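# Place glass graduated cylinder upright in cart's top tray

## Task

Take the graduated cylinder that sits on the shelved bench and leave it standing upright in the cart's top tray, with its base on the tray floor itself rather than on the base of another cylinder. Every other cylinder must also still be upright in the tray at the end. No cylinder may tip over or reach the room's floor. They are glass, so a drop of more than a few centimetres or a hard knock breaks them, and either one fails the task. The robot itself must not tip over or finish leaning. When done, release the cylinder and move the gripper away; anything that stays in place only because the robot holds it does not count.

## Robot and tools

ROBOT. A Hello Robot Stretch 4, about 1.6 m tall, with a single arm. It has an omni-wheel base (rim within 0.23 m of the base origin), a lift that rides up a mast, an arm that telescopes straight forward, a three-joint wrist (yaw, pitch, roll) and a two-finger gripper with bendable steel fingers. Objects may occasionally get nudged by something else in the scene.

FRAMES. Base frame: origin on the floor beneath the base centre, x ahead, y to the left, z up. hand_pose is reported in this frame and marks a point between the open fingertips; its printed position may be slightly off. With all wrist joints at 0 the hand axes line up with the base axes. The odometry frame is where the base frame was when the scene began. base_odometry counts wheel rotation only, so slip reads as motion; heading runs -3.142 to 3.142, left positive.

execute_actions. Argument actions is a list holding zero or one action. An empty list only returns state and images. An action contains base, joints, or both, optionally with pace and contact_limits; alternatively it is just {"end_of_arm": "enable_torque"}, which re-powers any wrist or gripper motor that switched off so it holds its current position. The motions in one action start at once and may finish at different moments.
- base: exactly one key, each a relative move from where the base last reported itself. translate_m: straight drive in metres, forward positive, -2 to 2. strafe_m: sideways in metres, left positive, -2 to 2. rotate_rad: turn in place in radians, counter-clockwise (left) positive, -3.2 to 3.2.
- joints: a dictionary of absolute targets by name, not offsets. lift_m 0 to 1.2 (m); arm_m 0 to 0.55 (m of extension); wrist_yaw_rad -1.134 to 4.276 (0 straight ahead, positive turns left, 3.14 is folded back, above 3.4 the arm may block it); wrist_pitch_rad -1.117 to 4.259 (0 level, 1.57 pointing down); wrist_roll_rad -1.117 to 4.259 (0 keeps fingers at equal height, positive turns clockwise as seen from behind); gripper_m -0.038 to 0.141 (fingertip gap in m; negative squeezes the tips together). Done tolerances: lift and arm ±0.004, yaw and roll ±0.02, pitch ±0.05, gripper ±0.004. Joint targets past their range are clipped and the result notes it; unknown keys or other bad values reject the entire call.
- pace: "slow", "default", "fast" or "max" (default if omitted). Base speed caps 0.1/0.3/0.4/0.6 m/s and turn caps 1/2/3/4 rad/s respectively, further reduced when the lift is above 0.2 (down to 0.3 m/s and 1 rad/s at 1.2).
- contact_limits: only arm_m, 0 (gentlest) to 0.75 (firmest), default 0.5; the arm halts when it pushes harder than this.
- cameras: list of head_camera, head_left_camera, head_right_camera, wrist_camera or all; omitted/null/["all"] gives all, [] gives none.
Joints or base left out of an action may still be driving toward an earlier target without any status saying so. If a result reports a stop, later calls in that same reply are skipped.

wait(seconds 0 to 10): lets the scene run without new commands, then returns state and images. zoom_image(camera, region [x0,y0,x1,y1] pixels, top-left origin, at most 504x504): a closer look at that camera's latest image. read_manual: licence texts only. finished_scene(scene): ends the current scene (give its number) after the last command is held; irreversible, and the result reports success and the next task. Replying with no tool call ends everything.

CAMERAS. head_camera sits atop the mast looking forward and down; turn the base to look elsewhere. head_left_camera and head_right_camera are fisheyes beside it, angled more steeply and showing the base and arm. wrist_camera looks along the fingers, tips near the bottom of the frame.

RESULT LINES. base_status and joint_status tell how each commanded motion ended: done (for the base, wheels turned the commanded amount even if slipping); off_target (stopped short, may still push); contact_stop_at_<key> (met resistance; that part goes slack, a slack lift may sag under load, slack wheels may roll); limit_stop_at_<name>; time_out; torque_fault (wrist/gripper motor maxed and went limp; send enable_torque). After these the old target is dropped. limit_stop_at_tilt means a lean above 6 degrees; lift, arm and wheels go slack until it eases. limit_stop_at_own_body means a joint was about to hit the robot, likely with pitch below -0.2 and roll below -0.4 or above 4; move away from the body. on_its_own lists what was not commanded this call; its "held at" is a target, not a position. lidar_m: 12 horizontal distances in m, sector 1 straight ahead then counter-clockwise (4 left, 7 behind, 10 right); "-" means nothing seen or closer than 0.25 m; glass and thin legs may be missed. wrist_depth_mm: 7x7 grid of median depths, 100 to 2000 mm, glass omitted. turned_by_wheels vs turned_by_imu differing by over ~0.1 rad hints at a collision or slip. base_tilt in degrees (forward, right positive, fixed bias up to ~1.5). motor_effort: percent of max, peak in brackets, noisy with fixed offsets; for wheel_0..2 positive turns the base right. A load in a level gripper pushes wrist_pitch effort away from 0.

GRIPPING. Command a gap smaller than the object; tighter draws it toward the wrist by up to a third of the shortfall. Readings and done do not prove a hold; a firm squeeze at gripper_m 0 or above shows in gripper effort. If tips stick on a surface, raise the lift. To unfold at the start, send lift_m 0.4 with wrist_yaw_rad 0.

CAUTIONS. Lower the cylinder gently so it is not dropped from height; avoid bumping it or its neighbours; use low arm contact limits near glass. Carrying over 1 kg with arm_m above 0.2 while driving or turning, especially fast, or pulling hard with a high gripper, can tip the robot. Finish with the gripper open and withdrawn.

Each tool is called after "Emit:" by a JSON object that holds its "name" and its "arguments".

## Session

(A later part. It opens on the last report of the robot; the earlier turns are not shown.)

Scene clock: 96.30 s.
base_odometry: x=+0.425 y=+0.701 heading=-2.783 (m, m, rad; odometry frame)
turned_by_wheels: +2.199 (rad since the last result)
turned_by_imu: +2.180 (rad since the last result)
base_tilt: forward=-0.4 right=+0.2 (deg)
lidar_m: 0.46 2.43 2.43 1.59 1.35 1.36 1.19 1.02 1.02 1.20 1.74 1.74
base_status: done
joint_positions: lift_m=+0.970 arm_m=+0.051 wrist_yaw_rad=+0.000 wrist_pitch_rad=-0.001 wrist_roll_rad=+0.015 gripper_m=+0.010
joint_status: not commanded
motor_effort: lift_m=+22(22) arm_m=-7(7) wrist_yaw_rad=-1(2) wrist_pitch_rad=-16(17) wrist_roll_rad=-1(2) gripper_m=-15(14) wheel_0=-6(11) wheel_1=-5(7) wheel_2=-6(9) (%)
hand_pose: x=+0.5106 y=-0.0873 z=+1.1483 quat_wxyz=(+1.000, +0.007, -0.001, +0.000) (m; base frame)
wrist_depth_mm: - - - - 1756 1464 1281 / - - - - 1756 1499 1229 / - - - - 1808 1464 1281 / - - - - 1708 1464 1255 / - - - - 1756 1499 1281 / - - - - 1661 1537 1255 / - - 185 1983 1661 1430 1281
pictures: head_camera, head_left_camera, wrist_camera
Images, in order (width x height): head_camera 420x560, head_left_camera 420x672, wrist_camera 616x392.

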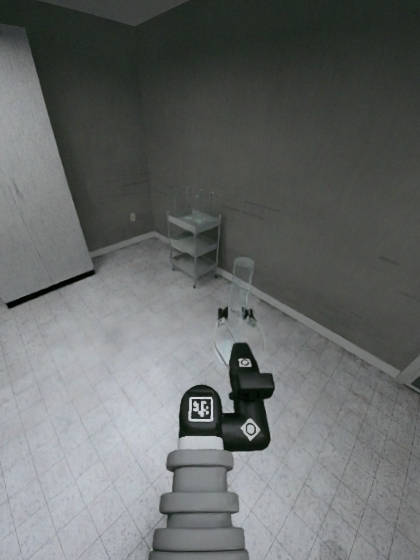

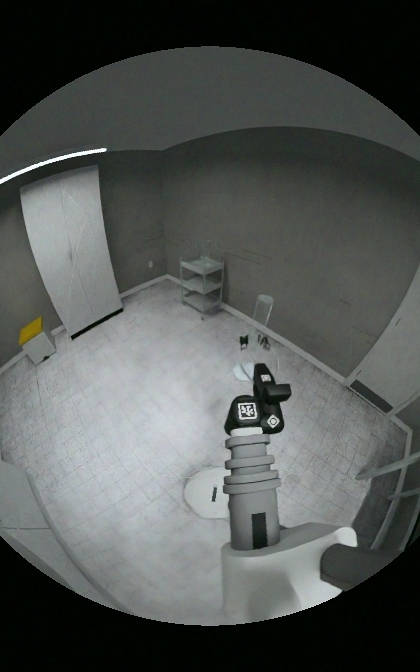

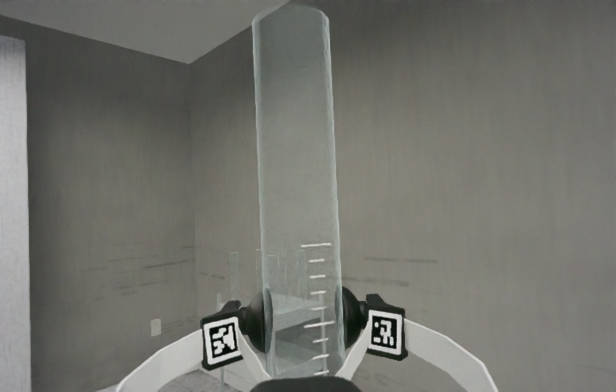

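Emit:
{"name": "execute_actions", "arguments": {"actions": [{"base":{"rotate_rad":-0.63},"pace":"slow"}], "cameras": []}}

Emit:
{"name": "execute_actions", "arguments": {"actions": [{"base":{"strafe_m":1.45}}], "cameras": []}}

Emit:
{"name": "execute_actions", "arguments": {"actions": [{"base":{"translate_m":0.7}}]}}

Scene clock: 104.87 s.
base_odometry: x=+0.425 y=+0.701 heading=+2.872 (m, m, rad; odometry frame)
turned_by_wheels: -0.629 (rad since the last result)
turned_by_imu: -0.624 (rad since the last result)
base_tilt: forward=-0.4 right=+0.1 (deg)
lidar_m: 0.45 1.91 2.34 2.42 1.69 1.36 1.37 1.53 1.02 1.01 1.13 1.75
base_status: done
joint_positions: lift_m=+0.970 arm_m=+0.051 wrist_yaw_rad=+0.000 wrist_pitch_rad=-0.001 wrist_roll_rad=+0.015 gripper_m=+0.010
joint_status: not commanded
motor_effort: lift_m=+22(22) arm_m=-7(7) wrist_yaw_rad=+0(2) wrist_pitch_rad=-17(16) wrist_roll_rad=-2(3) gripper_m=-16(15) wheel_0=+7(10) wheel_1=+5(8) wheel_2=+6(10) (%)
hand_pose: x=+0.5106 y=-0.0874 z=+1.1483 quat_wxyz=(+1.000, +0.007, -0.001, +0.000) (m; base frame)
wrist_depth_mm: 1756 1661 1576 1537 1464 1366 1366 / 1756 1661 1576 1537 1499 1366 1366 / 1708 1661 1618 1537 1499 1397 1366 / 1708 1661 1537 1537 1430 1397 1366 / 1756 1576 1618 1537 1464 1397 1336 / 1708 1661 1576 1537 1430 1397 1336 / 1708 1576 185 1464 1430 1366 1366
pictures: none
No camera images: the call's "cameras" was empty. Leave "cameras" out to get every camera's image.

Scene clock: 111.03 s.
base_odometry: x=+0.038 y=-0.696 heading=+2.872 (m, m, rad; odometry frame)
turned_by_wheels: +0.000 (rad since the last result)
turned_by_imu: -0.002 (rad since the last result)
base_tilt: forward=-0.4 right=+0.1 (deg)
lidar_m: 0.44 1.26 1.00 0.99 1.11 1.76 1.20 1.25 2.03 2.44 2.47 2.00
base_status: done
joint_positions: lift_m=+0.970 arm_m=+0.051 wrist_yaw_rad=+0.000 wrist_pitch_rad=-0.001 wrist_roll_rad=+0.015 gripper_m=+0.010
joint_status: not commanded
motor_effort: lift_m=+21(22) arm_m=-7(7) wrist_yaw_rad=-1(1) wrist_pitch_rad=-17(17) wrist_roll_rad=-2(2) gripper_m=-16(17) wheel_0=-4(15) wheel_1=+1(11) wheel_2=+0(4) (%)
hand_pose: x=+0.5106 y=-0.0874 z=+1.1484 quat_wxyz=(+1.000, +0.007, -0.001, +0.000) (m; base frame)
wrist_depth_mm: 1863 1983 1921 1808 1808 1618 1618 / 1863 1983 1863 1808 1708 1618 1618 / 1863 - 1863 1756 1808 1661 1661 / 1921 1921 1808 1756 1708 1618 1576 / 1863 - 1863 1756 1708 1661 1618 / 1863 1921 1808 1756 1708 1661 1537 / 1808 1863 184 1281 1661 1661 1537
pictures: none
No camera images: the call's "cameras" was empty. Leave "cameras" out to get every camera's image.

Scene clock: 114.87 s.
base_odometry: x=-0.637 y=-0.510 heading=+2.872 (m, m, rad; odometry frame)
turned_by_wheels: +0.001 (rad since the last result)
turned_by_imu: +0.002 (rad since the last result)
base_tilt: forward=-0.4 right=+0.1 (deg)
lidar_m: 0.46 1.44 0.90 0.87 0.99 1.60 1.91 2.02 2.60 2.57 1.61 1.31
base_status: done
joint_positions: lift_m=+0.970 arm_m=+0.051 wrist_yaw_rad=+0.000 wrist_pitch_rad=-0.001 wrist_roll_rad=+0.015 gripper_m=+0.010
joint_status: not commanded
motor_effort: lift_m=+21(21) arm_m=-7(7) wrist_yaw_rad=-1(1) wrist_pitch_rad=-17(17) wrist_roll_rad=-1(2) gripper_m=-17(15) wheel_0=+6(11) wheel_1=+4(9) wheel_2=-1(12) (%)
hand_pose: x=+0.5106 y=-0.0874 z=+1.1484 quat_wxyz=(+1.000, +0.007, -0.001, +0.000) (m; base frame)
wrist_depth_mm: 1182 1138 1098 1060 1042 991 960 / 1205 1138 1098 1078 1025 991 960 / 1205 1160 1098 1042 1025 991 960 / 1182 1138 1098 1060 1025 1008 946 / 1182 1138 1078 1060 1008 976 931 / 1205 1138 1060 1060 976 960 931 / 1160 1118 185 1042 976 946 946
pictures: head_camera, head_left_camera, head_right_camera, wrist_camera
Images, in order (width x height): head_camera 420x560, head_left_camera 420x672, head_right_camera 420x672, wrist_camera 616x392.

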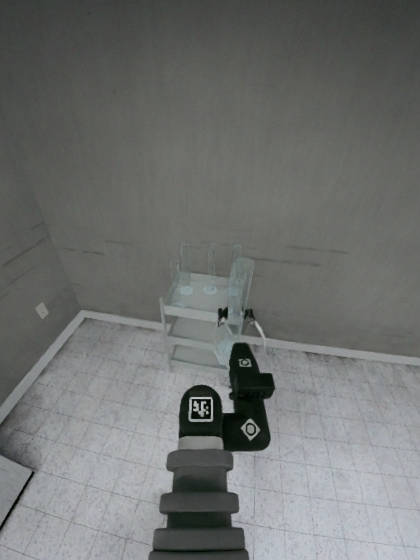

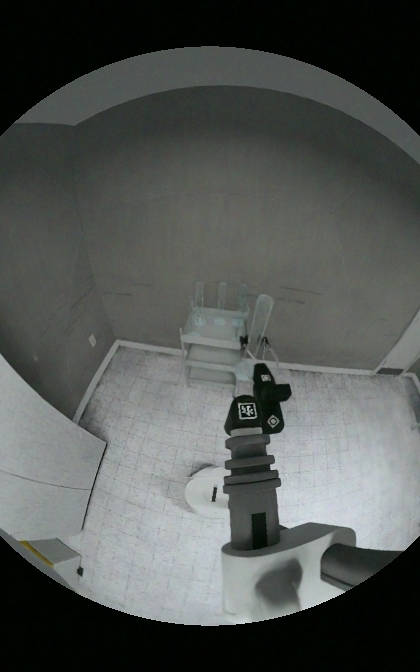

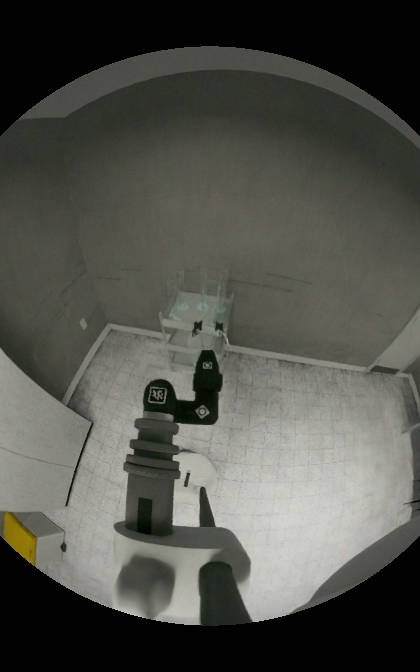

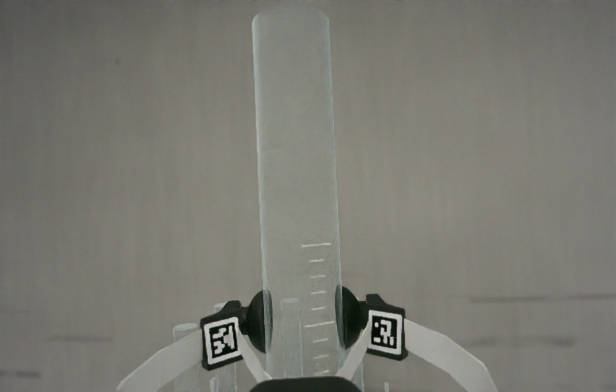

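To look at the cart, swing the wrist aside.

Emit:
{"name": "execute_actions", "arguments": {"actions": [{"base":{"rotate_rad":0.5},"pace":"slow"}], "cameras": ["head_camera"]}}

Emit:
{"name": "zoom_image", "arguments": {"camera": "head_camera", "region": [220,200,420,400]}}

Scene clock: 118.63 s.
base_odometry: x=-0.637 y=-0.510 heading=-2.912 (m, m, rad; odometry frame)
turned_by_wheels: +0.498 (rad since the last result)
turned_by_imu: +0.494 (rad since the last result)
base_tilt: forward=-0.4 right=+0.1 (deg)
lidar_m: 0.46 0.88 0.88 0.99 1.52 1.90 2.05 2.60 2.59 1.62 1.31 0.88
base_status: done
joint_positions: lift_m=+0.970 arm_m=+0.051 wrist_yaw_rad=+0.000 wrist_pitch_rad=-0.001 wrist_roll_rad=+0.015 gripper_m=+0.010
joint_status: not commanded
motor_effort: lift_m=+21(21) arm_m=-7(7) wrist_yaw_rad=-1(1) wrist_pitch_rad=-16(16) wrist_roll_rad=-3(2) gripper_m=-16(15) wheel_0=-7(13) wheel_1=-5(9) wheel_2=-7(10) (%)
hand_pose: x=+0.5106 y=-0.0873 z=+1.1484 quat_wxyz=(+1.000, +0.007, -0.001, +0.000) (m; base frame)
wrist_depth_mm: 1138 1366 1537 1366 1118 991 866 / 1138 1366 1537 1366 1138 960 866 / 1098 1366 1576 1308 1138 960 878 / 1118 1308 1537 1308 1138 991 878 / 1118 1308 1537 1308 1118 976 854 / 1098 1336 1464 1281 1042 991 866 / 1078 1205 185 1308 1098 946 866
pictures: head_camera
Images, in order (width x height): head_camera 420x560.

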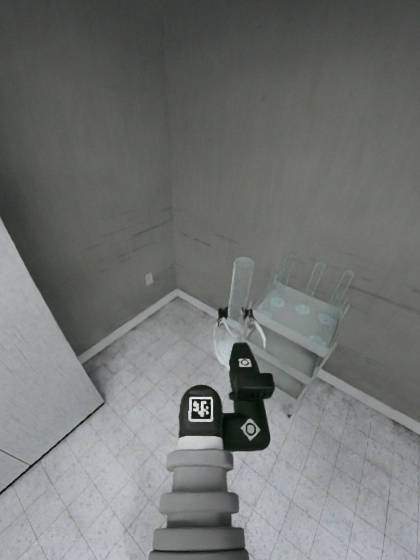

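Region (220, 200, 420, 400) of head_camera's 420x560 image, scaled by 2.520, with more detail than that image has.

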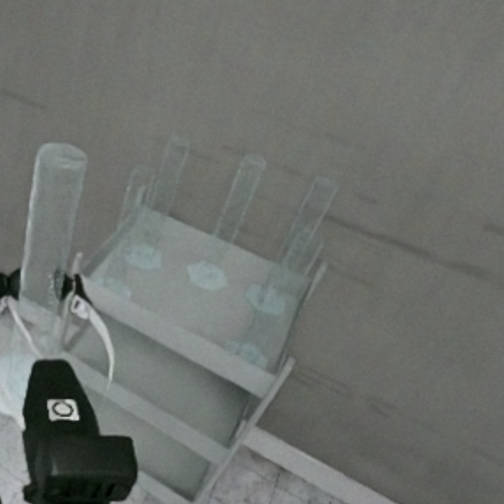

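Emit:
{"name": "execute_actions", "arguments": {"actions": [{"base":{"rotate_rad":-0.5},"joints":{"lift_m":1.1},"pace":"slow"}], "cameras": []}}

Emit:
{"name": "execute_actions", "arguments": {"actions": [{"base":{"strafe_m":0.085},"joints":{"wrist_pitch_rad":0.0},"pace":"slow"}], "cameras": ["head_camera","head_left_camera","head_right_camera"]}}

Emit:
{"name": "zoom_image", "arguments": {"camera": "head_camera", "region": [110,220,310,420]}}

Scene clock: 126.83 s.
base_odometry: x=-0.637 y=-0.510 heading=+2.872 (m, m, rad; odometry frame)
turned_by_wheels: -0.498 (rad since the last result)
turned_by_imu: -0.495 (rad since the last result)
base_tilt: forward=-0.4 right=+0.1 (deg)
lidar_m: 0.46 1.45 0.92 0.88 1.00 1.60 1.92 2.05 2.59 2.58 1.60 1.29
base_status: done
joint_positions: lift_m=+1.100 arm_m=+0.051 wrist_yaw_rad=+0.000 wrist_pitch_rad=-0.001 wrist_roll_rad=+0.015 gripper_m=+0.010
joint_status: all done
motor_effort: lift_m=+22(24) arm_m=-7(7) wrist_yaw_rad=-1(2) wrist_pitch_rad=-17(16) wrist_roll_rad=-1(3) gripper_m=-16(14) wheel_0=+9(10) wheel_1=+5(9) wheel_2=+6(10) (%)
hand_pose: x=+0.5106 y=-0.0874 z=+1.2783 quat_wxyz=(+1.000, +0.007, -0.001, +0.000) (m; base frame)
wrist_depth_mm: 1182 1160 1118 1078 1025 1025 931 / 1182 1138 1098 1098 1025 991 960 / 1205 1118 1098 1060 1008 991 946 / 1182 1138 1078 1042 1008 991 946 / 1182 1118 1078 1042 991 976 931 / 1160 1098 1060 1060 976 960 946 / 1160 1098 185 1025 991 946 946
pictures: none
No camera images: the call's "cameras" was empty. Leave "cameras" out to get every camera's image.

Scene clock: 128.83 s.
base_odometry: x=-0.659 y=-0.592 heading=+2.872 (m, m, rad; odometry frame)
turned_by_wheels: +0.000 (rad since the last result)
turned_by_imu: -0.001 (rad since the last result)
base_tilt: forward=-0.4 right=+0.1 (deg)
lidar_m: 0.44 1.45 0.80 0.80 0.89 1.47 1.93 2.04 2.68 2.66 1.62 0.89
base_status: done
joint_positions: lift_m=+1.100 arm_m=+0.051 wrist_yaw_rad=+0.000 wrist_pitch_rad=+0.005 wrist_roll_rad=+0.015 gripper_m=+0.010
joint_status: all done
motor_effort: lift_m=+22(22) arm_m=-6(6) wrist_yaw_rad=+0(0) wrist_pitch_rad=-15(15) wrist_roll_rad=-2(2) gripper_m=-15(16) wheel_0=-7(15) wheel_1=+5(10) wheel_2=+0(4) (%)
hand_pose: x=+0.5106 y=-0.0874 z=+1.2765 quat_wxyz=(+1.000, +0.007, +0.002, +0.000) (m; base frame)
wrist_depth_mm: 1229 1182 1138 1078 1042 1008 960 / 1229 1160 1138 1060 1025 991 976 / 1205 1160 1098 1060 1060 1008 976 / 1229 1160 1118 1060 1025 991 946 / 1205 1138 1078 1042 991 1008 946 / 1182 1160 1078 1060 1008 991 960 / 1182 1138 185 1060 1008 960 946
pictures: head_camera, head_left_camera, head_right_camera
Images, in order (width x height): head_camera 420x560, head_left_camera 420x672, head_right_camera 420x672.

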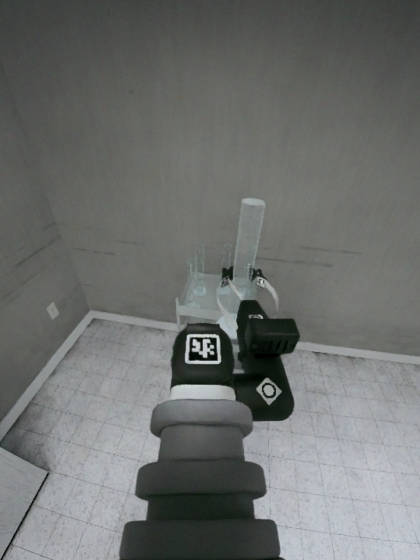

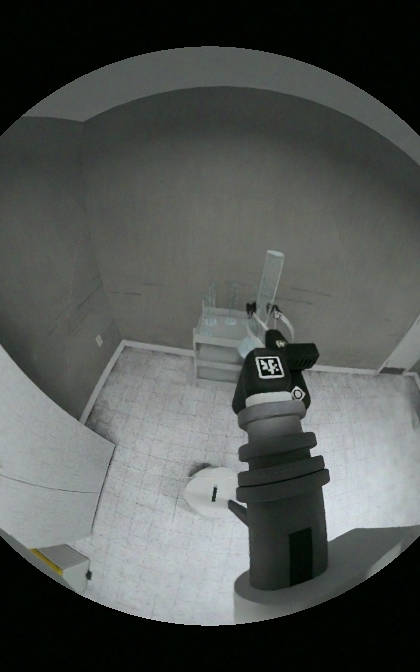

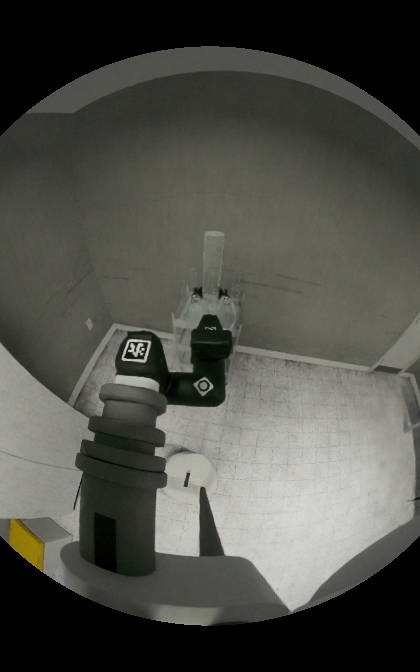

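Region (110, 220, 310, 420) of head_camera's 420x560 image, scaled by 2.520, with more detail than that image has.

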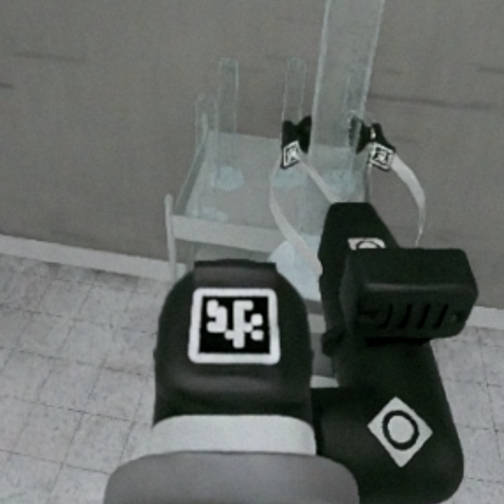

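Emit:
{"name": "execute_actions", "arguments": {"actions": [{"joints":{"arm_m":0.4},"pace":"slow"}]}}

Scene clock: 141.13 s.
base_odometry: x=-0.659 y=-0.592 heading=+2.872 (m, m, rad; odometry frame)
turned_by_wheels: +0.000 (rad since the last result)
turned_by_imu: -0.001 (rad since the last result)
base_tilt: forward=-0.3 right=+0.1 (deg)
lidar_m: 0.77 1.46 0.79 0.80 0.90 1.45 1.91 2.01 2.70 2.65 1.60 0.90
base_status: not commanded
joint_positions: lift_m=+1.100 arm_m=+0.399 wrist_yaw_rad=+0.000 wrist_pitch_rad=+0.005 wrist_roll_rad=+0.015 gripper_m=+0.010
joint_status: all done
motor_effort: lift_m=+22(22) arm_m=+7(6) wrist_yaw_rad=+0(1) wrist_pitch_rad=-15(14) wrist_roll_rad=-1(3) gripper_m=-15(16) wheel_0=-7(7) wheel_1=+5(5) wheel_2=+0(0) (%)
hand_pose: x=+0.8582 y=-0.0874 z=+1.2765 quat_wxyz=(+1.000, +0.007, +0.002, +0.000) (m; base frame)
wrist_depth_mm: 809 778 750 715 691 668 640 / 798 768 750 715 683 661 647 / 798 759 741 707 683 661 647 / 798 759 741 707 683 668 634 / 809 768 741 707 691 661 640 / 798 759 723 707 676 654 634 / 778 750 185 691 668 661 640
pictures: head_camera, head_left_camera, head_right_camera, wrist_camera
Images, in order (width x height): head_camera 420x560, head_left_camera 420x672, head_right_camera 420x672, wrist_camera 616x392.

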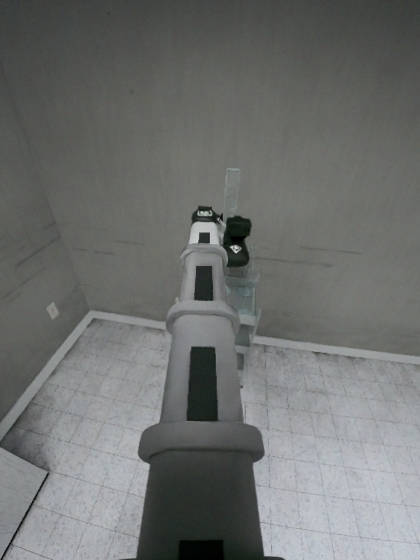

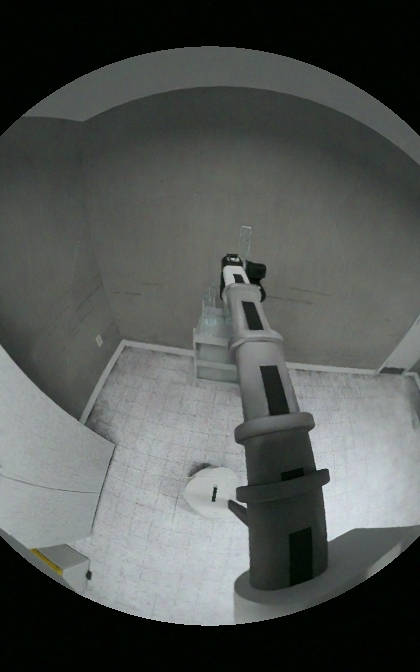

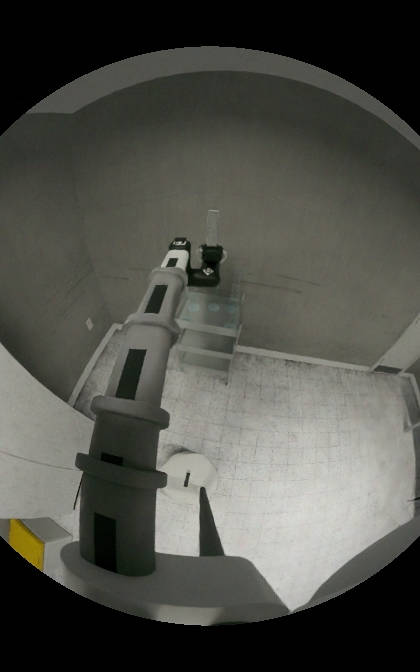

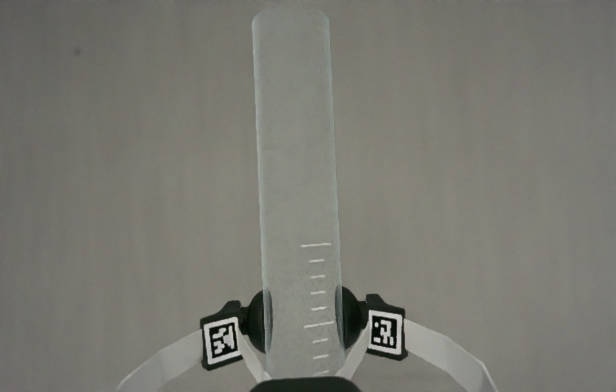

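Emit:
{"name": "execute_actions", "arguments": {"actions": [{"joints":{"arm_m":0.1}}], "cameras": []}}

Emit:
{"name": "execute_actions", "arguments": {"actions": [{"joints":{"lift_m":0.75},"pace":"slow"}], "cameras": ["wrist_camera","head_right_camera"]}}

Scene clock: 148.37 s.
base_odometry: x=-0.659 y=-0.592 heading=+2.872 (m, m, rad; odometry frame)
turned_by_wheels: +0.000 (rad since the last result)
turned_by_imu: -0.001 (rad since the last result)
base_tilt: forward=-0.3 right=+0.1 (deg)
lidar_m: 0.53 1.45 0.81 0.79 0.87 1.45 1.90 2.04 2.71 2.65 1.62 0.91
base_status: not commanded
joint_positions: lift_m=+1.100 arm_m=+0.101 wrist_yaw_rad=+0.000 wrist_pitch_rad=+0.005 wrist_roll_rad=+0.015 gripper_m=+0.010
joint_status: all done
motor_effort: lift_m=+22(22) arm_m=-7(6) wrist_yaw_rad=+0(1) wrist_pitch_rad=-16(18) wrist_roll_rad=-3(1) gripper_m=-13(15) wheel_0=-7(8) wheel_1=+5(5) wheel_2=+0(0) (%)
hand_pose: x=+0.5606 y=-0.0875 z=+1.2764 quat_wxyz=(+1.000, +0.007, +0.003, +0.000) (m; base frame)
wrist_depth_mm: 1182 1118 1060 1008 1008 960 931 / 1138 1098 1078 1042 976 946 917 / 1160 1118 1042 1008 991 946 917 / 1118 1078 1042 1025 976 931 917 / 1160 1078 1060 1008 991 931 904 / 1182 1098 1042 1008 946 917 917 / 1118 1078 185 991 960 931 891
pictures: none
No camera images: the call's "cameras" was empty. Leave "cameras" out to get every camera's image.

Scene clock: 151.73 s.
base_odometry: x=-0.659 y=-0.592 heading=+2.872 (m, m, rad; odometry frame)
turned_by_wheels: +0.000 (rad since the last result)
turned_by_imu: -0.001 (rad since the last result)
base_tilt: forward=-0.4 right=+0.1 (deg)
lidar_m: 0.50 1.44 0.80 0.78 0.89 1.43 1.95 2.03 2.70 2.64 1.62 0.89
base_status: not commanded
joint_positions: lift_m=+0.750 arm_m=+0.101 wrist_yaw_rad=+0.000 wrist_pitch_rad=+0.005 wrist_roll_rad=+0.015 gripper_m=+0.010
joint_status: all done
motor_effort: lift_m=+15(20) arm_m=-7(7) wrist_yaw_rad=+0(0) wrist_pitch_rad=-16(16) wrist_roll_rad=-2(2) gripper_m=-17(15) wheel_0=-7(7) wheel_1=+5(5) wheel_2=+0(0) (%)
hand_pose: x=+0.5606 y=-0.0875 z=+0.9270 quat_wxyz=(+1.000, +0.007, +0.003, +0.000) (m; base frame)
wrist_depth_mm: 1160 1098 1042 1008 991 960 917 / 1182 1098 1060 1025 1025 946 931 / 1138 1138 1078 1008 976 946 904 / 1138 1118 1042 991 976 960 904 / 1118 1078 1042 1008 976 931 904 / 1138 1078 1042 931 878 960 904 / 1138 1078 185 778 554 917 917
pictures: head_right_camera, wrist_camera
Images, in order (width x height): head_right_camera 420x672, wrist_camera 616x392.

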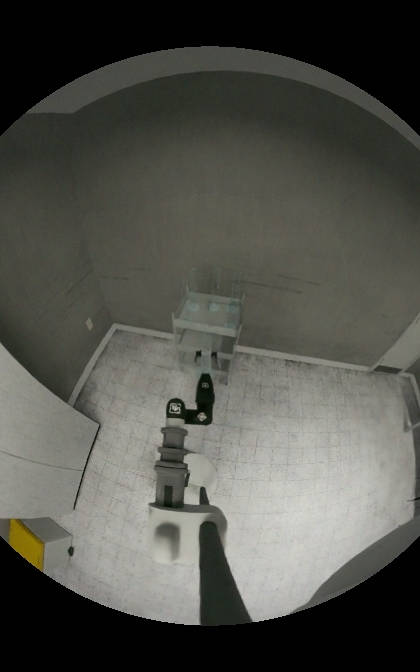

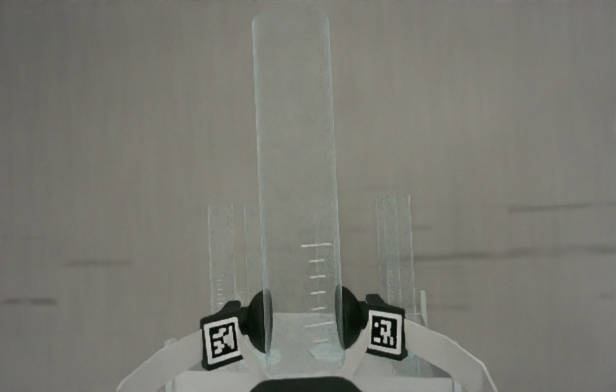

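Emit:
{"name": "execute_actions", "arguments": {"actions": [{"joints":{"lift_m":0.62},"pace":"slow"}], "cameras": ["wrist_camera","head_camera"]}}

Scene clock: 158.90 s.
base_odometry: x=-0.659 y=-0.592 heading=+2.872 (m, m, rad; odometry frame)
turned_by_wheels: +0.000 (rad since the last result)
turned_by_imu: -0.001 (rad since the last result)
base_tilt: forward=-0.4 right=+0.1 (deg)
lidar_m: 0.48 1.46 0.81 0.79 0.88 1.43 1.92 2.04 2.68 2.66 1.59 0.88
base_status: not commanded
joint_positions: lift_m=+0.620 arm_m=+0.101 wrist_yaw_rad=+0.000 wrist_pitch_rad=+0.005 wrist_roll_rad=+0.015 gripper_m=+0.010
joint_status: all done
motor_effort: lift_m=+15(16) arm_m=-7(7) wrist_yaw_rad=+0(0) wrist_pitch_rad=-17(17) wrist_roll_rad=-2(2) gripper_m=-15(18) wheel_0=-7(7) wheel_1=+5(5) wheel_2=+0(0) (%)
hand_pose: x=+0.5606 y=-0.0875 z=+0.7970 quat_wxyz=(+1.000, +0.007, +0.003, +0.000) (m; base frame)
wrist_depth_mm: 1160 1098 1078 1025 976 946 917 / 1138 1098 1060 1025 976 946 917 / 1118 1118 1060 1008 976 931 917 / 1138 1078 1078 1008 976 960 931 / 1138 1118 1078 991 946 931 917 / 1138 1078 615 580 549 931 917 / 1118 1078 185 991 904 931 904
pictures: head_camera, wrist_camera
Images, in order (width x height): head_camera 420x560, wrist_camera 616x392.

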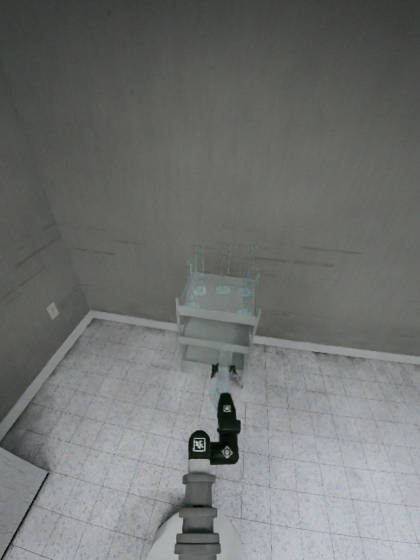

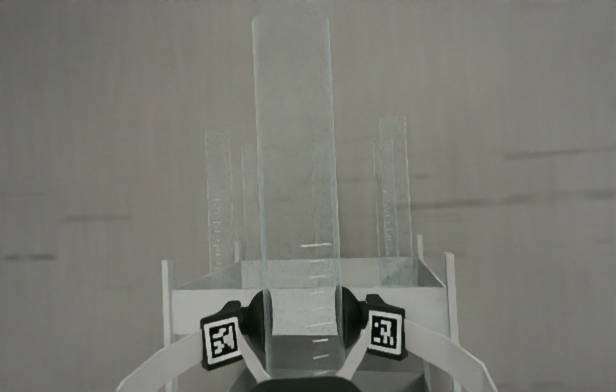

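Emit:
{"name": "execute_actions", "arguments": {"actions": [{"joints":{"lift_m":0.8},"pace":"slow"}], "cameras": []}}

Emit:
{"name": "execute_actions", "arguments": {"actions": [{"joints":{"arm_m":0.5},"base":{"translate_m":0.06},"pace":"slow"}]}}

Emit:
{"name": "zoom_image", "arguments": {"camera": "head_right_camera", "region": [150,250,290,390]}}

Emit:
{"name": "zoom_image", "arguments": {"camera": "head_camera", "region": [150,210,310,370]}}

Scene clock: 172.07 s.
base_odometry: x=-0.659 y=-0.592 heading=+2.872 (m, m, rad; odometry frame)
turned_by_wheels: +0.000 (rad since the last result)
turned_by_imu: -0.001 (rad since the last result)
base_tilt: forward=-0.4 right=+0.1 (deg)
lidar_m: 0.50 1.44 0.81 0.81 0.89 1.47 1.91 2.03 2.68 2.66 1.62 0.88
base_status: not commanded
joint_positions: lift_m=+0.800 arm_m=+0.101 wrist_yaw_rad=+0.000 wrist_pitch_rad=+0.005 wrist_roll_rad=+0.015 gripper_m=+0.010
joint_status: all done
motor_effort: lift_m=+22(20) arm_m=-7(7) wrist_yaw_rad=+0(1) wrist_pitch_rad=-15(16) wrist_roll_rad=-1(2) gripper_m=-17(15) wheel_0=-8(7) wheel_1=+5(5) wheel_2=+0(0) (%)
hand_pose: x=+0.5606 y=-0.0875 z=+0.9764 quat_wxyz=(+1.000, +0.007, +0.003, +0.000) (m; base frame)
wrist_depth_mm: 1138 1098 1060 1025 991 976 931 / 1160 1118 1060 1025 991 946 917 / 1118 1118 1042 1025 991 931 917 / 1118 1078 1042 1025 976 946 904 / 1138 1078 1042 1008 991 946 917 / 1138 1098 1078 991 976 946 891 / 1138 1060 185 904 778 931 917
pictures: none
No camera images: the call's "cameras" was empty. Leave "cameras" out to get every camera's image.

Scene clock: 177.33 s.
base_odometry: x=-0.717 y=-0.576 heading=+2.873 (m, m, rad; odometry frame)
turned_by_wheels: +0.000 (rad since the last result)
turned_by_imu: +0.000 (rad since the last result)
base_tilt: forward=-0.3 right=+0.1 (deg)
lidar_m: 0.83 1.40 0.80 0.79 0.87 1.42 1.98 2.10 2.67 2.67 1.54 0.83
base_status: done
joint_positions: lift_m=+0.800 arm_m=+0.499 wrist_yaw_rad=+0.000 wrist_pitch_rad=+0.005 wrist_roll_rad=+0.015 gripper_m=+0.010
joint_status: all done
motor_effort: lift_m=+22(22) arm_m=+7(6) wrist_yaw_rad=+0(0) wrist_pitch_rad=-17(18) wrist_roll_rad=-1(2) gripper_m=-16(17) wheel_0=+7(12) wheel_1=+6(8) wheel_2=-6(9) (%)
hand_pose: x=+0.9582 y=-0.0874 z=+0.9764 quat_wxyz=(+1.000, +0.007, +0.003, +0.000) (m; base frame)
wrist_depth_mm: 627 591 574 554 535 512 504 / 621 597 569 549 530 517 496 / 609 597 580 554 530 517 496 / 615 591 569 544 535 508 496 / 615 591 569 544 525 512 492 / 615 585 559 539 517 504 488 / 609 574 185 539 517 500 488
pictures: head_camera, head_left_camera, head_right_camera, wrist_camera
Images, in order (width x height): head_camera 420x560, head_left_camera 420x672, head_right_camera 420x672, wrist_camera 616x392.

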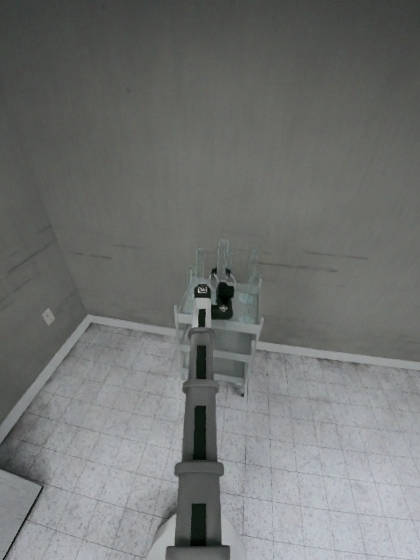

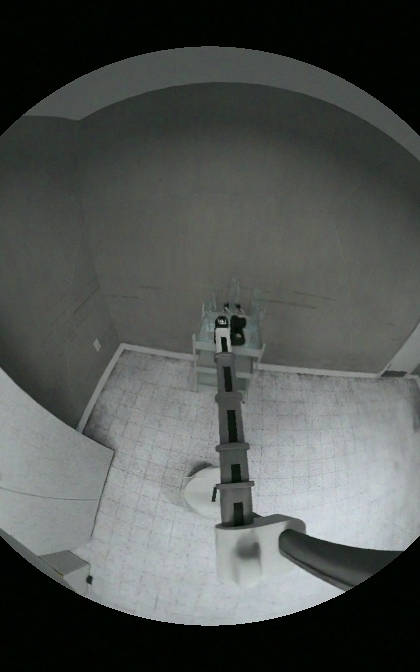

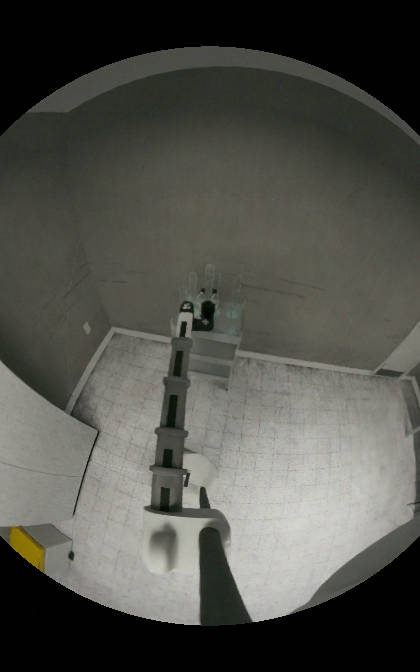

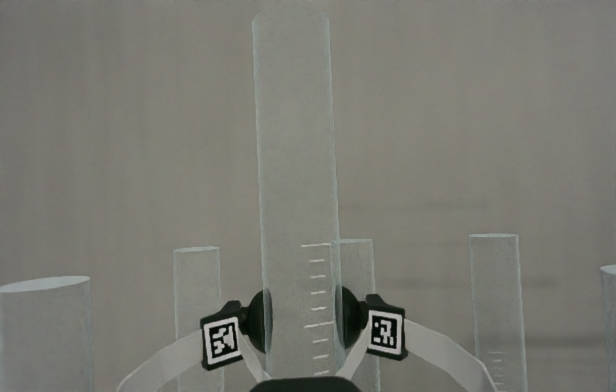

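Region (150, 250, 290, 390) of head_right_camera's 420x672 image, scaled by 3.600, with more detail than that image has.

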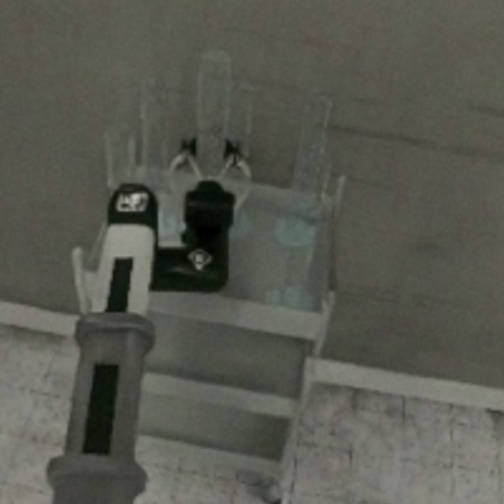

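Region (150, 210, 310, 370) of head_camera's 420x560 image, scaled by 3.150, with more detail than that image has.

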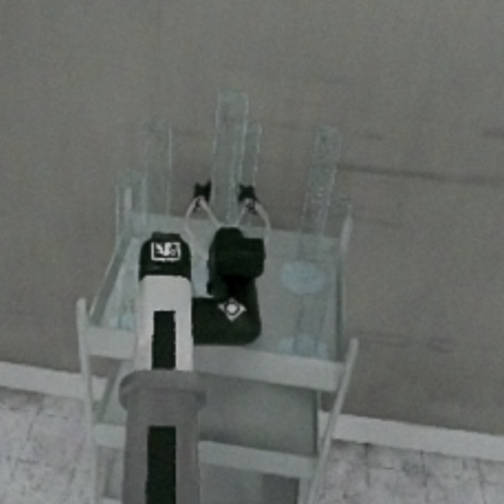

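Emit:
{"name": "execute_actions", "arguments": {"actions": [{"joints":{"arm_m":0.48},"pace":"slow"}], "cameras": []}}

Emit:
{"name": "execute_actions", "arguments": {"actions": [{"joints":{"lift_m":0.7},"pace":"slow"}], "cameras": ["wrist_camera","head_camera"]}}

Emit:
{"name": "zoom_image", "arguments": {"camera": "head_camera", "region": [150,210,310,370]}}

Scene clock: 186.97 s.
base_odometry: x=-0.717 y=-0.576 heading=+2.873 (m, m, rad; odometry frame)
turned_by_wheels: +0.000 (rad since the last result)
turned_by_imu: -0.001 (rad since the last result)
base_tilt: forward=-0.4 right=+0.1 (deg)
lidar_m: 0.84 1.37 0.80 0.79 0.88 1.43 1.99 2.11 2.70 2.67 1.53 0.85
base_status: not commanded
joint_positions: lift_m=+0.800 arm_m=+0.481 wrist_yaw_rad=+0.000 wrist_pitch_rad=+0.005 wrist_roll_rad=+0.015 gripper_m=+0.010
joint_status: all done
motor_effort: lift_m=+22(22) arm_m=-7(8) wrist_yaw_rad=-1(0) wrist_pitch_rad=-18(16) wrist_roll_rad=-2(2) gripper_m=-16(15) wheel_0=+6(6) wheel_1=+6(6) wheel_2=-6(6) (%)
hand_pose: x=+0.9406 y=-0.0874 z=+0.9764 quat_wxyz=(+1.000, +0.007, +0.003, +0.000) (m; base frame)
wrist_depth_mm: 647 621 591 569 554 530 517 / 640 627 580 574 554 535 512 / 627 609 591 569 549 530 512 / 627 615 580 574 549 525 508 / 634 603 585 564 544 530 508 / 634 609 580 559 530 525 508 / 634 603 186 554 530 521 508
pictures: none
No camera images: the call's "cameras" was empty. Leave "cameras" out to get every camera's image.

Scene clock: 188.67 s.
base_odometry: x=-0.717 y=-0.576 heading=+2.873 (m, m, rad; odometry frame)
turned_by_wheels: +0.000 (rad since the last result)
turned_by_imu: +0.000 (rad since the last result)
base_tilt: forward=-0.4 right=+0.2 (deg)
lidar_m: 0.84 1.39 0.80 0.79 0.88 1.44 1.99 2.10 2.70 2.67 1.56 0.85
base_status: not commanded
joint_positions: lift_m=+0.700 arm_m=+0.481 wrist_yaw_rad=+0.000 wrist_pitch_rad=+0.005 wrist_roll_rad=+0.015 gripper_m=+0.010
joint_status: all done
motor_effort: lift_m=+15(18) arm_m=-7(7) wrist_yaw_rad=-1(1) wrist_pitch_rad=-15(15) wrist_roll_rad=-2(1) gripper_m=-16(14) wheel_0=+6(6) wheel_1=+6(6) wheel_2=-7(6) (%)
hand_pose: x=+0.9406 y=-0.0874 z=+0.8770 quat_wxyz=(+1.000, +0.007, +0.003, +0.000) (m; base frame)
wrist_depth_mm: 640 615 597 569 554 539 517 / 640 609 591 569 549 530 521 / 640 615 591 569 544 535 512 / 634 603 580 569 544 525 508 / 634 615 591 564 539 530 512 / 627 615 580 559 539 521 512 / 634 597 185 544 452 436 508
pictures: head_camera, wrist_camera
Images, in order (width x height): head_camera 420x560, wrist_camera 616x392.

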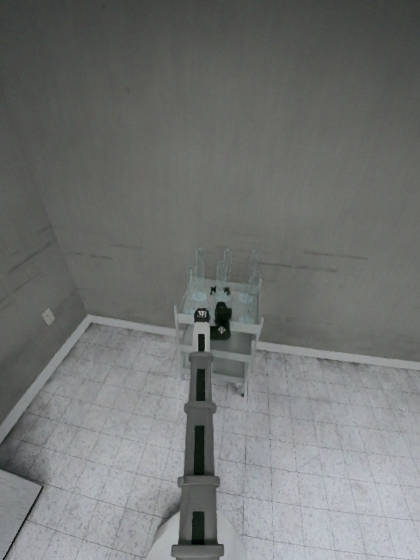

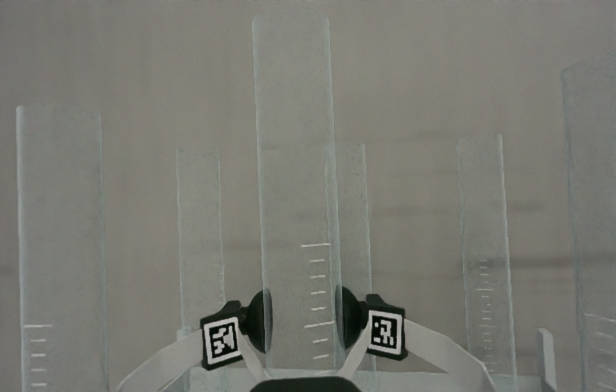

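Region (150, 210, 310, 370) of head_camera's 420x560 image, scaled by 3.150, with more detail than that image has.

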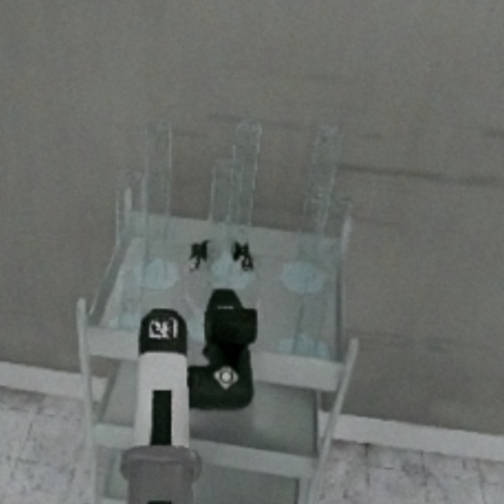

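Emit:
{"name": "execute_actions", "arguments": {"actions": [{"joints":{"lift_m":0.68},"pace":"slow"}], "cameras": ["wrist_camera"]}}

Emit:
{"name": "execute_actions", "arguments": {"actions": [{"joints":{"lift_m":0.665},"pace":"slow"}], "cameras": ["wrist_camera"]}}

Scene clock: 192.67 s.
base_odometry: x=-0.717 y=-0.576 heading=+2.873 (m, m, rad; odometry frame)
turned_by_wheels: +0.000 (rad since the last result)
turned_by_imu: -0.001 (rad since the last result)
base_tilt: forward=-0.3 right=+0.1 (deg)
lidar_m: 0.84 1.38 0.79 0.78 0.86 1.41 1.99 2.10 2.69 2.68 1.55 0.85
base_status: not commanded
joint_positions: lift_m=+0.680 arm_m=+0.481 wrist_yaw_rad=+0.000 wrist_pitch_rad=+0.005 wrist_roll_rad=+0.015 gripper_m=+0.010
joint_status: all done
motor_effort: lift_m=+16(15) arm_m=-7(7) wrist_yaw_rad=+0(0) wrist_pitch_rad=-18(15) wrist_roll_rad=-2(2) gripper_m=-17(16) wheel_0=+7(6) wheel_1=+6(6) wheel_2=-6(6) (%)
hand_pose: x=+0.9406 y=-0.0874 z=+0.8570 quat_wxyz=(+1.000, +0.007, +0.003, +0.000) (m; base frame)
wrist_depth_mm: 647 621 597 574 549 535 517 / 634 609 591 574 554 535 512 / 647 615 591 569 554 530 508 / 640 609 591 569 549 530 512 / 634 609 591 564 539 525 508 / 627 615 569 559 535 521 504 / 621 597 186 477 449 433 500
pictures: wrist_camera
Images, in order (width x height): wrist_camera 616x392.

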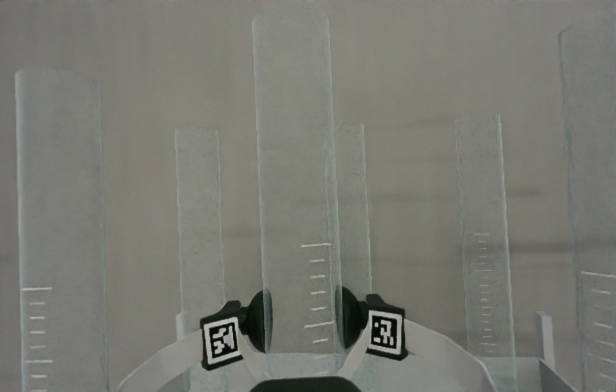

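Scene clock: 193.50 s.
base_odometry: x=-0.717 y=-0.576 heading=+2.873 (m, m, rad; odometry frame)
turned_by_wheels: +0.000 (rad since the last result)
turned_by_imu: +0.000 (rad since the last result)
base_tilt: forward=-0.3 right=+0.1 (deg)
lidar_m: 0.84 1.39 0.81 0.80 0.88 1.45 1.98 2.09 2.70 2.66 1.54 0.84
base_status: not commanded
joint_positions: lift_m=+0.665 arm_m=+0.481 wrist_yaw_rad=+0.000 wrist_pitch_rad=+0.005 wrist_roll_rad=+0.015 gripper_m=+0.010
joint_status: all done
motor_effort: lift_m=+15(16) arm_m=-7(7) wrist_yaw_rad=-1(1) wrist_pitch_rad=-15(14) wrist_roll_rad=-3(2) gripper_m=-15(18) wheel_0=+7(7) wheel_1=+6(6) wheel_2=-6(6) (%)
hand_pose: x=+0.9406 y=-0.0874 z=+0.8420 quat_wxyz=(+1.000, +0.007, +0.003, +0.000) (m; base frame)
wrist_depth_mm: 640 621 591 564 549 535 512 / 647 615 591 569 549 530 512 / 640 621 585 574 544 530 512 / 634 609 591 564 549 525 508 / 627 615 580 564 539 530 508 / 634 615 569 559 530 521 508 / 634 597 186 477 452 442 433
pictures: wrist_camera
Images, in order (width x height): wrist_camera 616x392.

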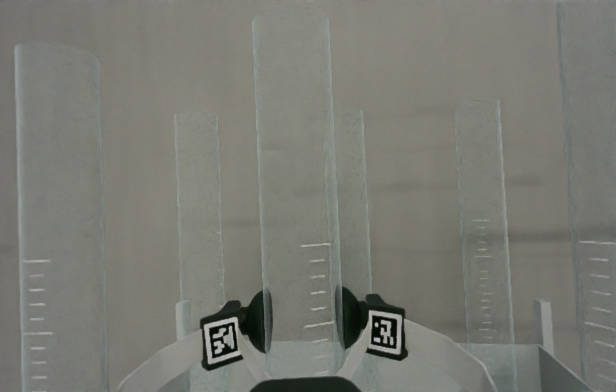

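Emit:
{"name": "execute_actions", "arguments": {"actions": [{"joints":{"lift_m":0.655},"pace":"slow"}], "cameras": ["wrist_camera"]}}

Scene clock: 197.80 s.
base_odometry: x=-0.717 y=-0.576 heading=+2.873 (m, m, rad; odometry frame)
turned_by_wheels: +0.000 (rad since the last result)
turned_by_imu: -0.001 (rad since the last result)
base_tilt: forward=-0.4 right=+0.1 (deg)
lidar_m: 0.82 1.37 0.79 0.78 0.87 1.43 1.99 2.08 2.69 2.66 1.55 0.83
base_status: not commanded
joint_positions: lift_m=+0.655 arm_m=+0.481 wrist_yaw_rad=+0.000 wrist_pitch_rad=-0.003 wrist_roll_rad=+0.015 gripper_m=+0.010
joint_status: all done
motor_effort: lift_m=+13(15) arm_m=-6(7) wrist_yaw_rad=+0(0) wrist_pitch_rad=+7(15) wrist_roll_rad=-1(2) gripper_m=-15(14) wheel_0=+7(7) wheel_1=+5(6) wheel_2=-6(6) (%)
hand_pose: x=+0.9405 y=-0.0875 z=+0.8345 quat_wxyz=(+1.000, +0.007, -0.002, +0.000) (m; base frame)
wrist_depth_mm: 647 621 597 580 549 544 521 / 647 609 591 574 559 535 517 / 640 615 597 564 549 535 512 / 640 615 591 580 549 530 512 / 634 615 580 559 539 521 512 / 627 603 574 554 530 521 508 / 615 603 184 473 452 436 466
pictures: wrist_camera
Images, in order (width x height): wrist_camera 616x392.

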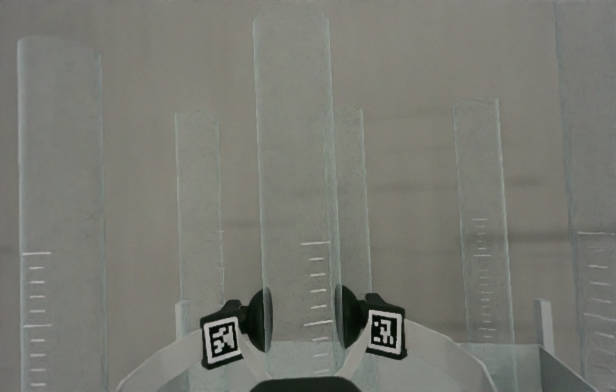

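Contact (pressing slightly). Back up a little and release.

Emit:
{"name": "execute_actions", "arguments": {"actions": [{"joints":{"lift_m":0.66},"pace":"slow"}], "cameras": []}}

Emit:
{"name": "execute_actions", "arguments": {"actions": [{"joints":{"gripper_m":0.075},"pace":"slow"}], "cameras": ["wrist_camera","head_camera"]}}

Scene clock: 200.90 s.
base_odometry: x=-0.717 y=-0.576 heading=+2.873 (m, m, rad; odometry frame)
turned_by_wheels: +0.000 (rad since the last result)
turned_by_imu: -0.001 (rad since the last result)
base_tilt: forward=-0.4 right=+0.1 (deg)
lidar_m: 0.83 1.40 0.80 0.77 0.87 1.39 1.99 2.09 2.70 2.67 1.56 0.83
base_status: not commanded
joint_positions: lift_m=+0.660 arm_m=+0.481 wrist_yaw_rad=+0.000 wrist_pitch_rad=+0.002 wrist_roll_rad=+0.015 gripper_m=+0.010
joint_status: all done
motor_effort: lift_m=+21(19) arm_m=-6(6) wrist_yaw_rad=+1(0) wrist_pitch_rad=-6(9) wrist_roll_rad=-3(2) gripper_m=-14(16) wheel_0=+7(7) wheel_1=+6(6) wheel_2=-6(6) (%)
hand_pose: x=+0.9405 y=-0.0875 z=+0.8374 quat_wxyz=(+1.000, +0.007, +0.001, +0.000) (m; base frame)
wrist_depth_mm: 647 615 585 580 554 535 521 / 640 621 591 569 549 525 521 / 640 615 580 574 549 535 512 / 640 615 591 564 539 525 504 / 634 603 591 559 539 530 512 / 634 609 574 564 535 521 504 / 627 603 185 473 452 436 469
pictures: none
No camera images: the call's "cameras" was empty. Leave "cameras" out to get every camera's image.

Scene clock: 203.47 s.
base_odometry: x=-0.717 y=-0.576 heading=+2.873 (m, m, rad; odometry frame)
turned_by_wheels: +0.000 (rad since the last result)
turned_by_imu: +0.000 (rad since the last result)
base_tilt: forward=-0.4 right=+0.1 (deg)
lidar_m: 0.82 1.36 0.80 0.80 0.86 1.43 2.00 2.09 2.69 2.66 1.54 0.83
base_status: not commanded
joint_positions: lift_m=+0.660 arm_m=+0.481 wrist_yaw_rad=+0.000 wrist_pitch_rad=+0.002 wrist_roll_rad=+0.015 gripper_m=+0.075
joint_status: all done
motor_effort: lift_m=+21(21) arm_m=-6(6) wrist_yaw_rad=+0(0) wrist_pitch_rad=-8(8) wrist_roll_rad=-3(2) gripper_m=-2(14) wheel_0=+6(7) wheel_1=+6(6) wheel_2=-6(6) (%)
hand_pose: x=+0.9405 y=-0.0875 z=+0.8373 quat_wxyz=(+1.000, +0.007, +0.001, +0.000) (m; base frame)
wrist_depth_mm: 661 621 591 574 549 539 517 / 647 621 591 569 544 530 521 / 634 621 585 574 549 530 517 / 634 615 591 569 544 535 512 / 621 609 585 559 544 530 512 / 640 603 574 564 223 525 508 / 627 597 480 469 452 433 462
pictures: head_camera, wrist_camera
Images, in order (width x height): head_camera 420x560, wrist_camera 616x392.

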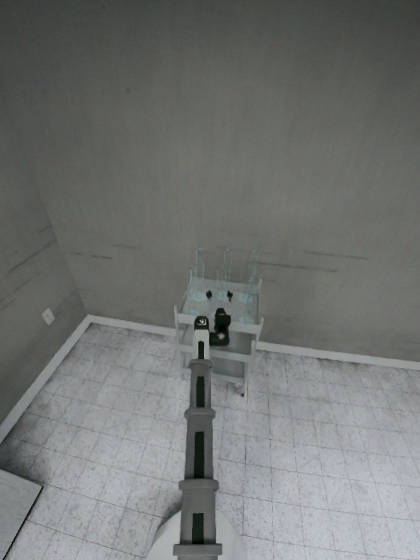

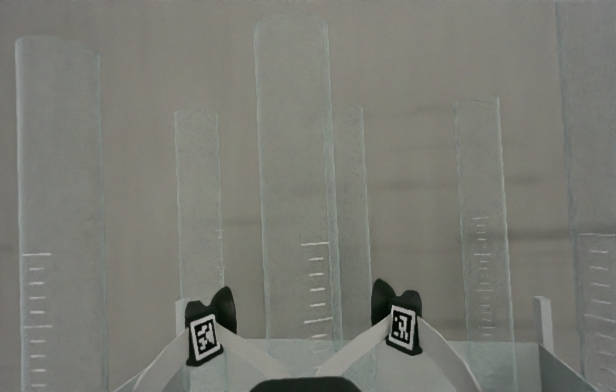

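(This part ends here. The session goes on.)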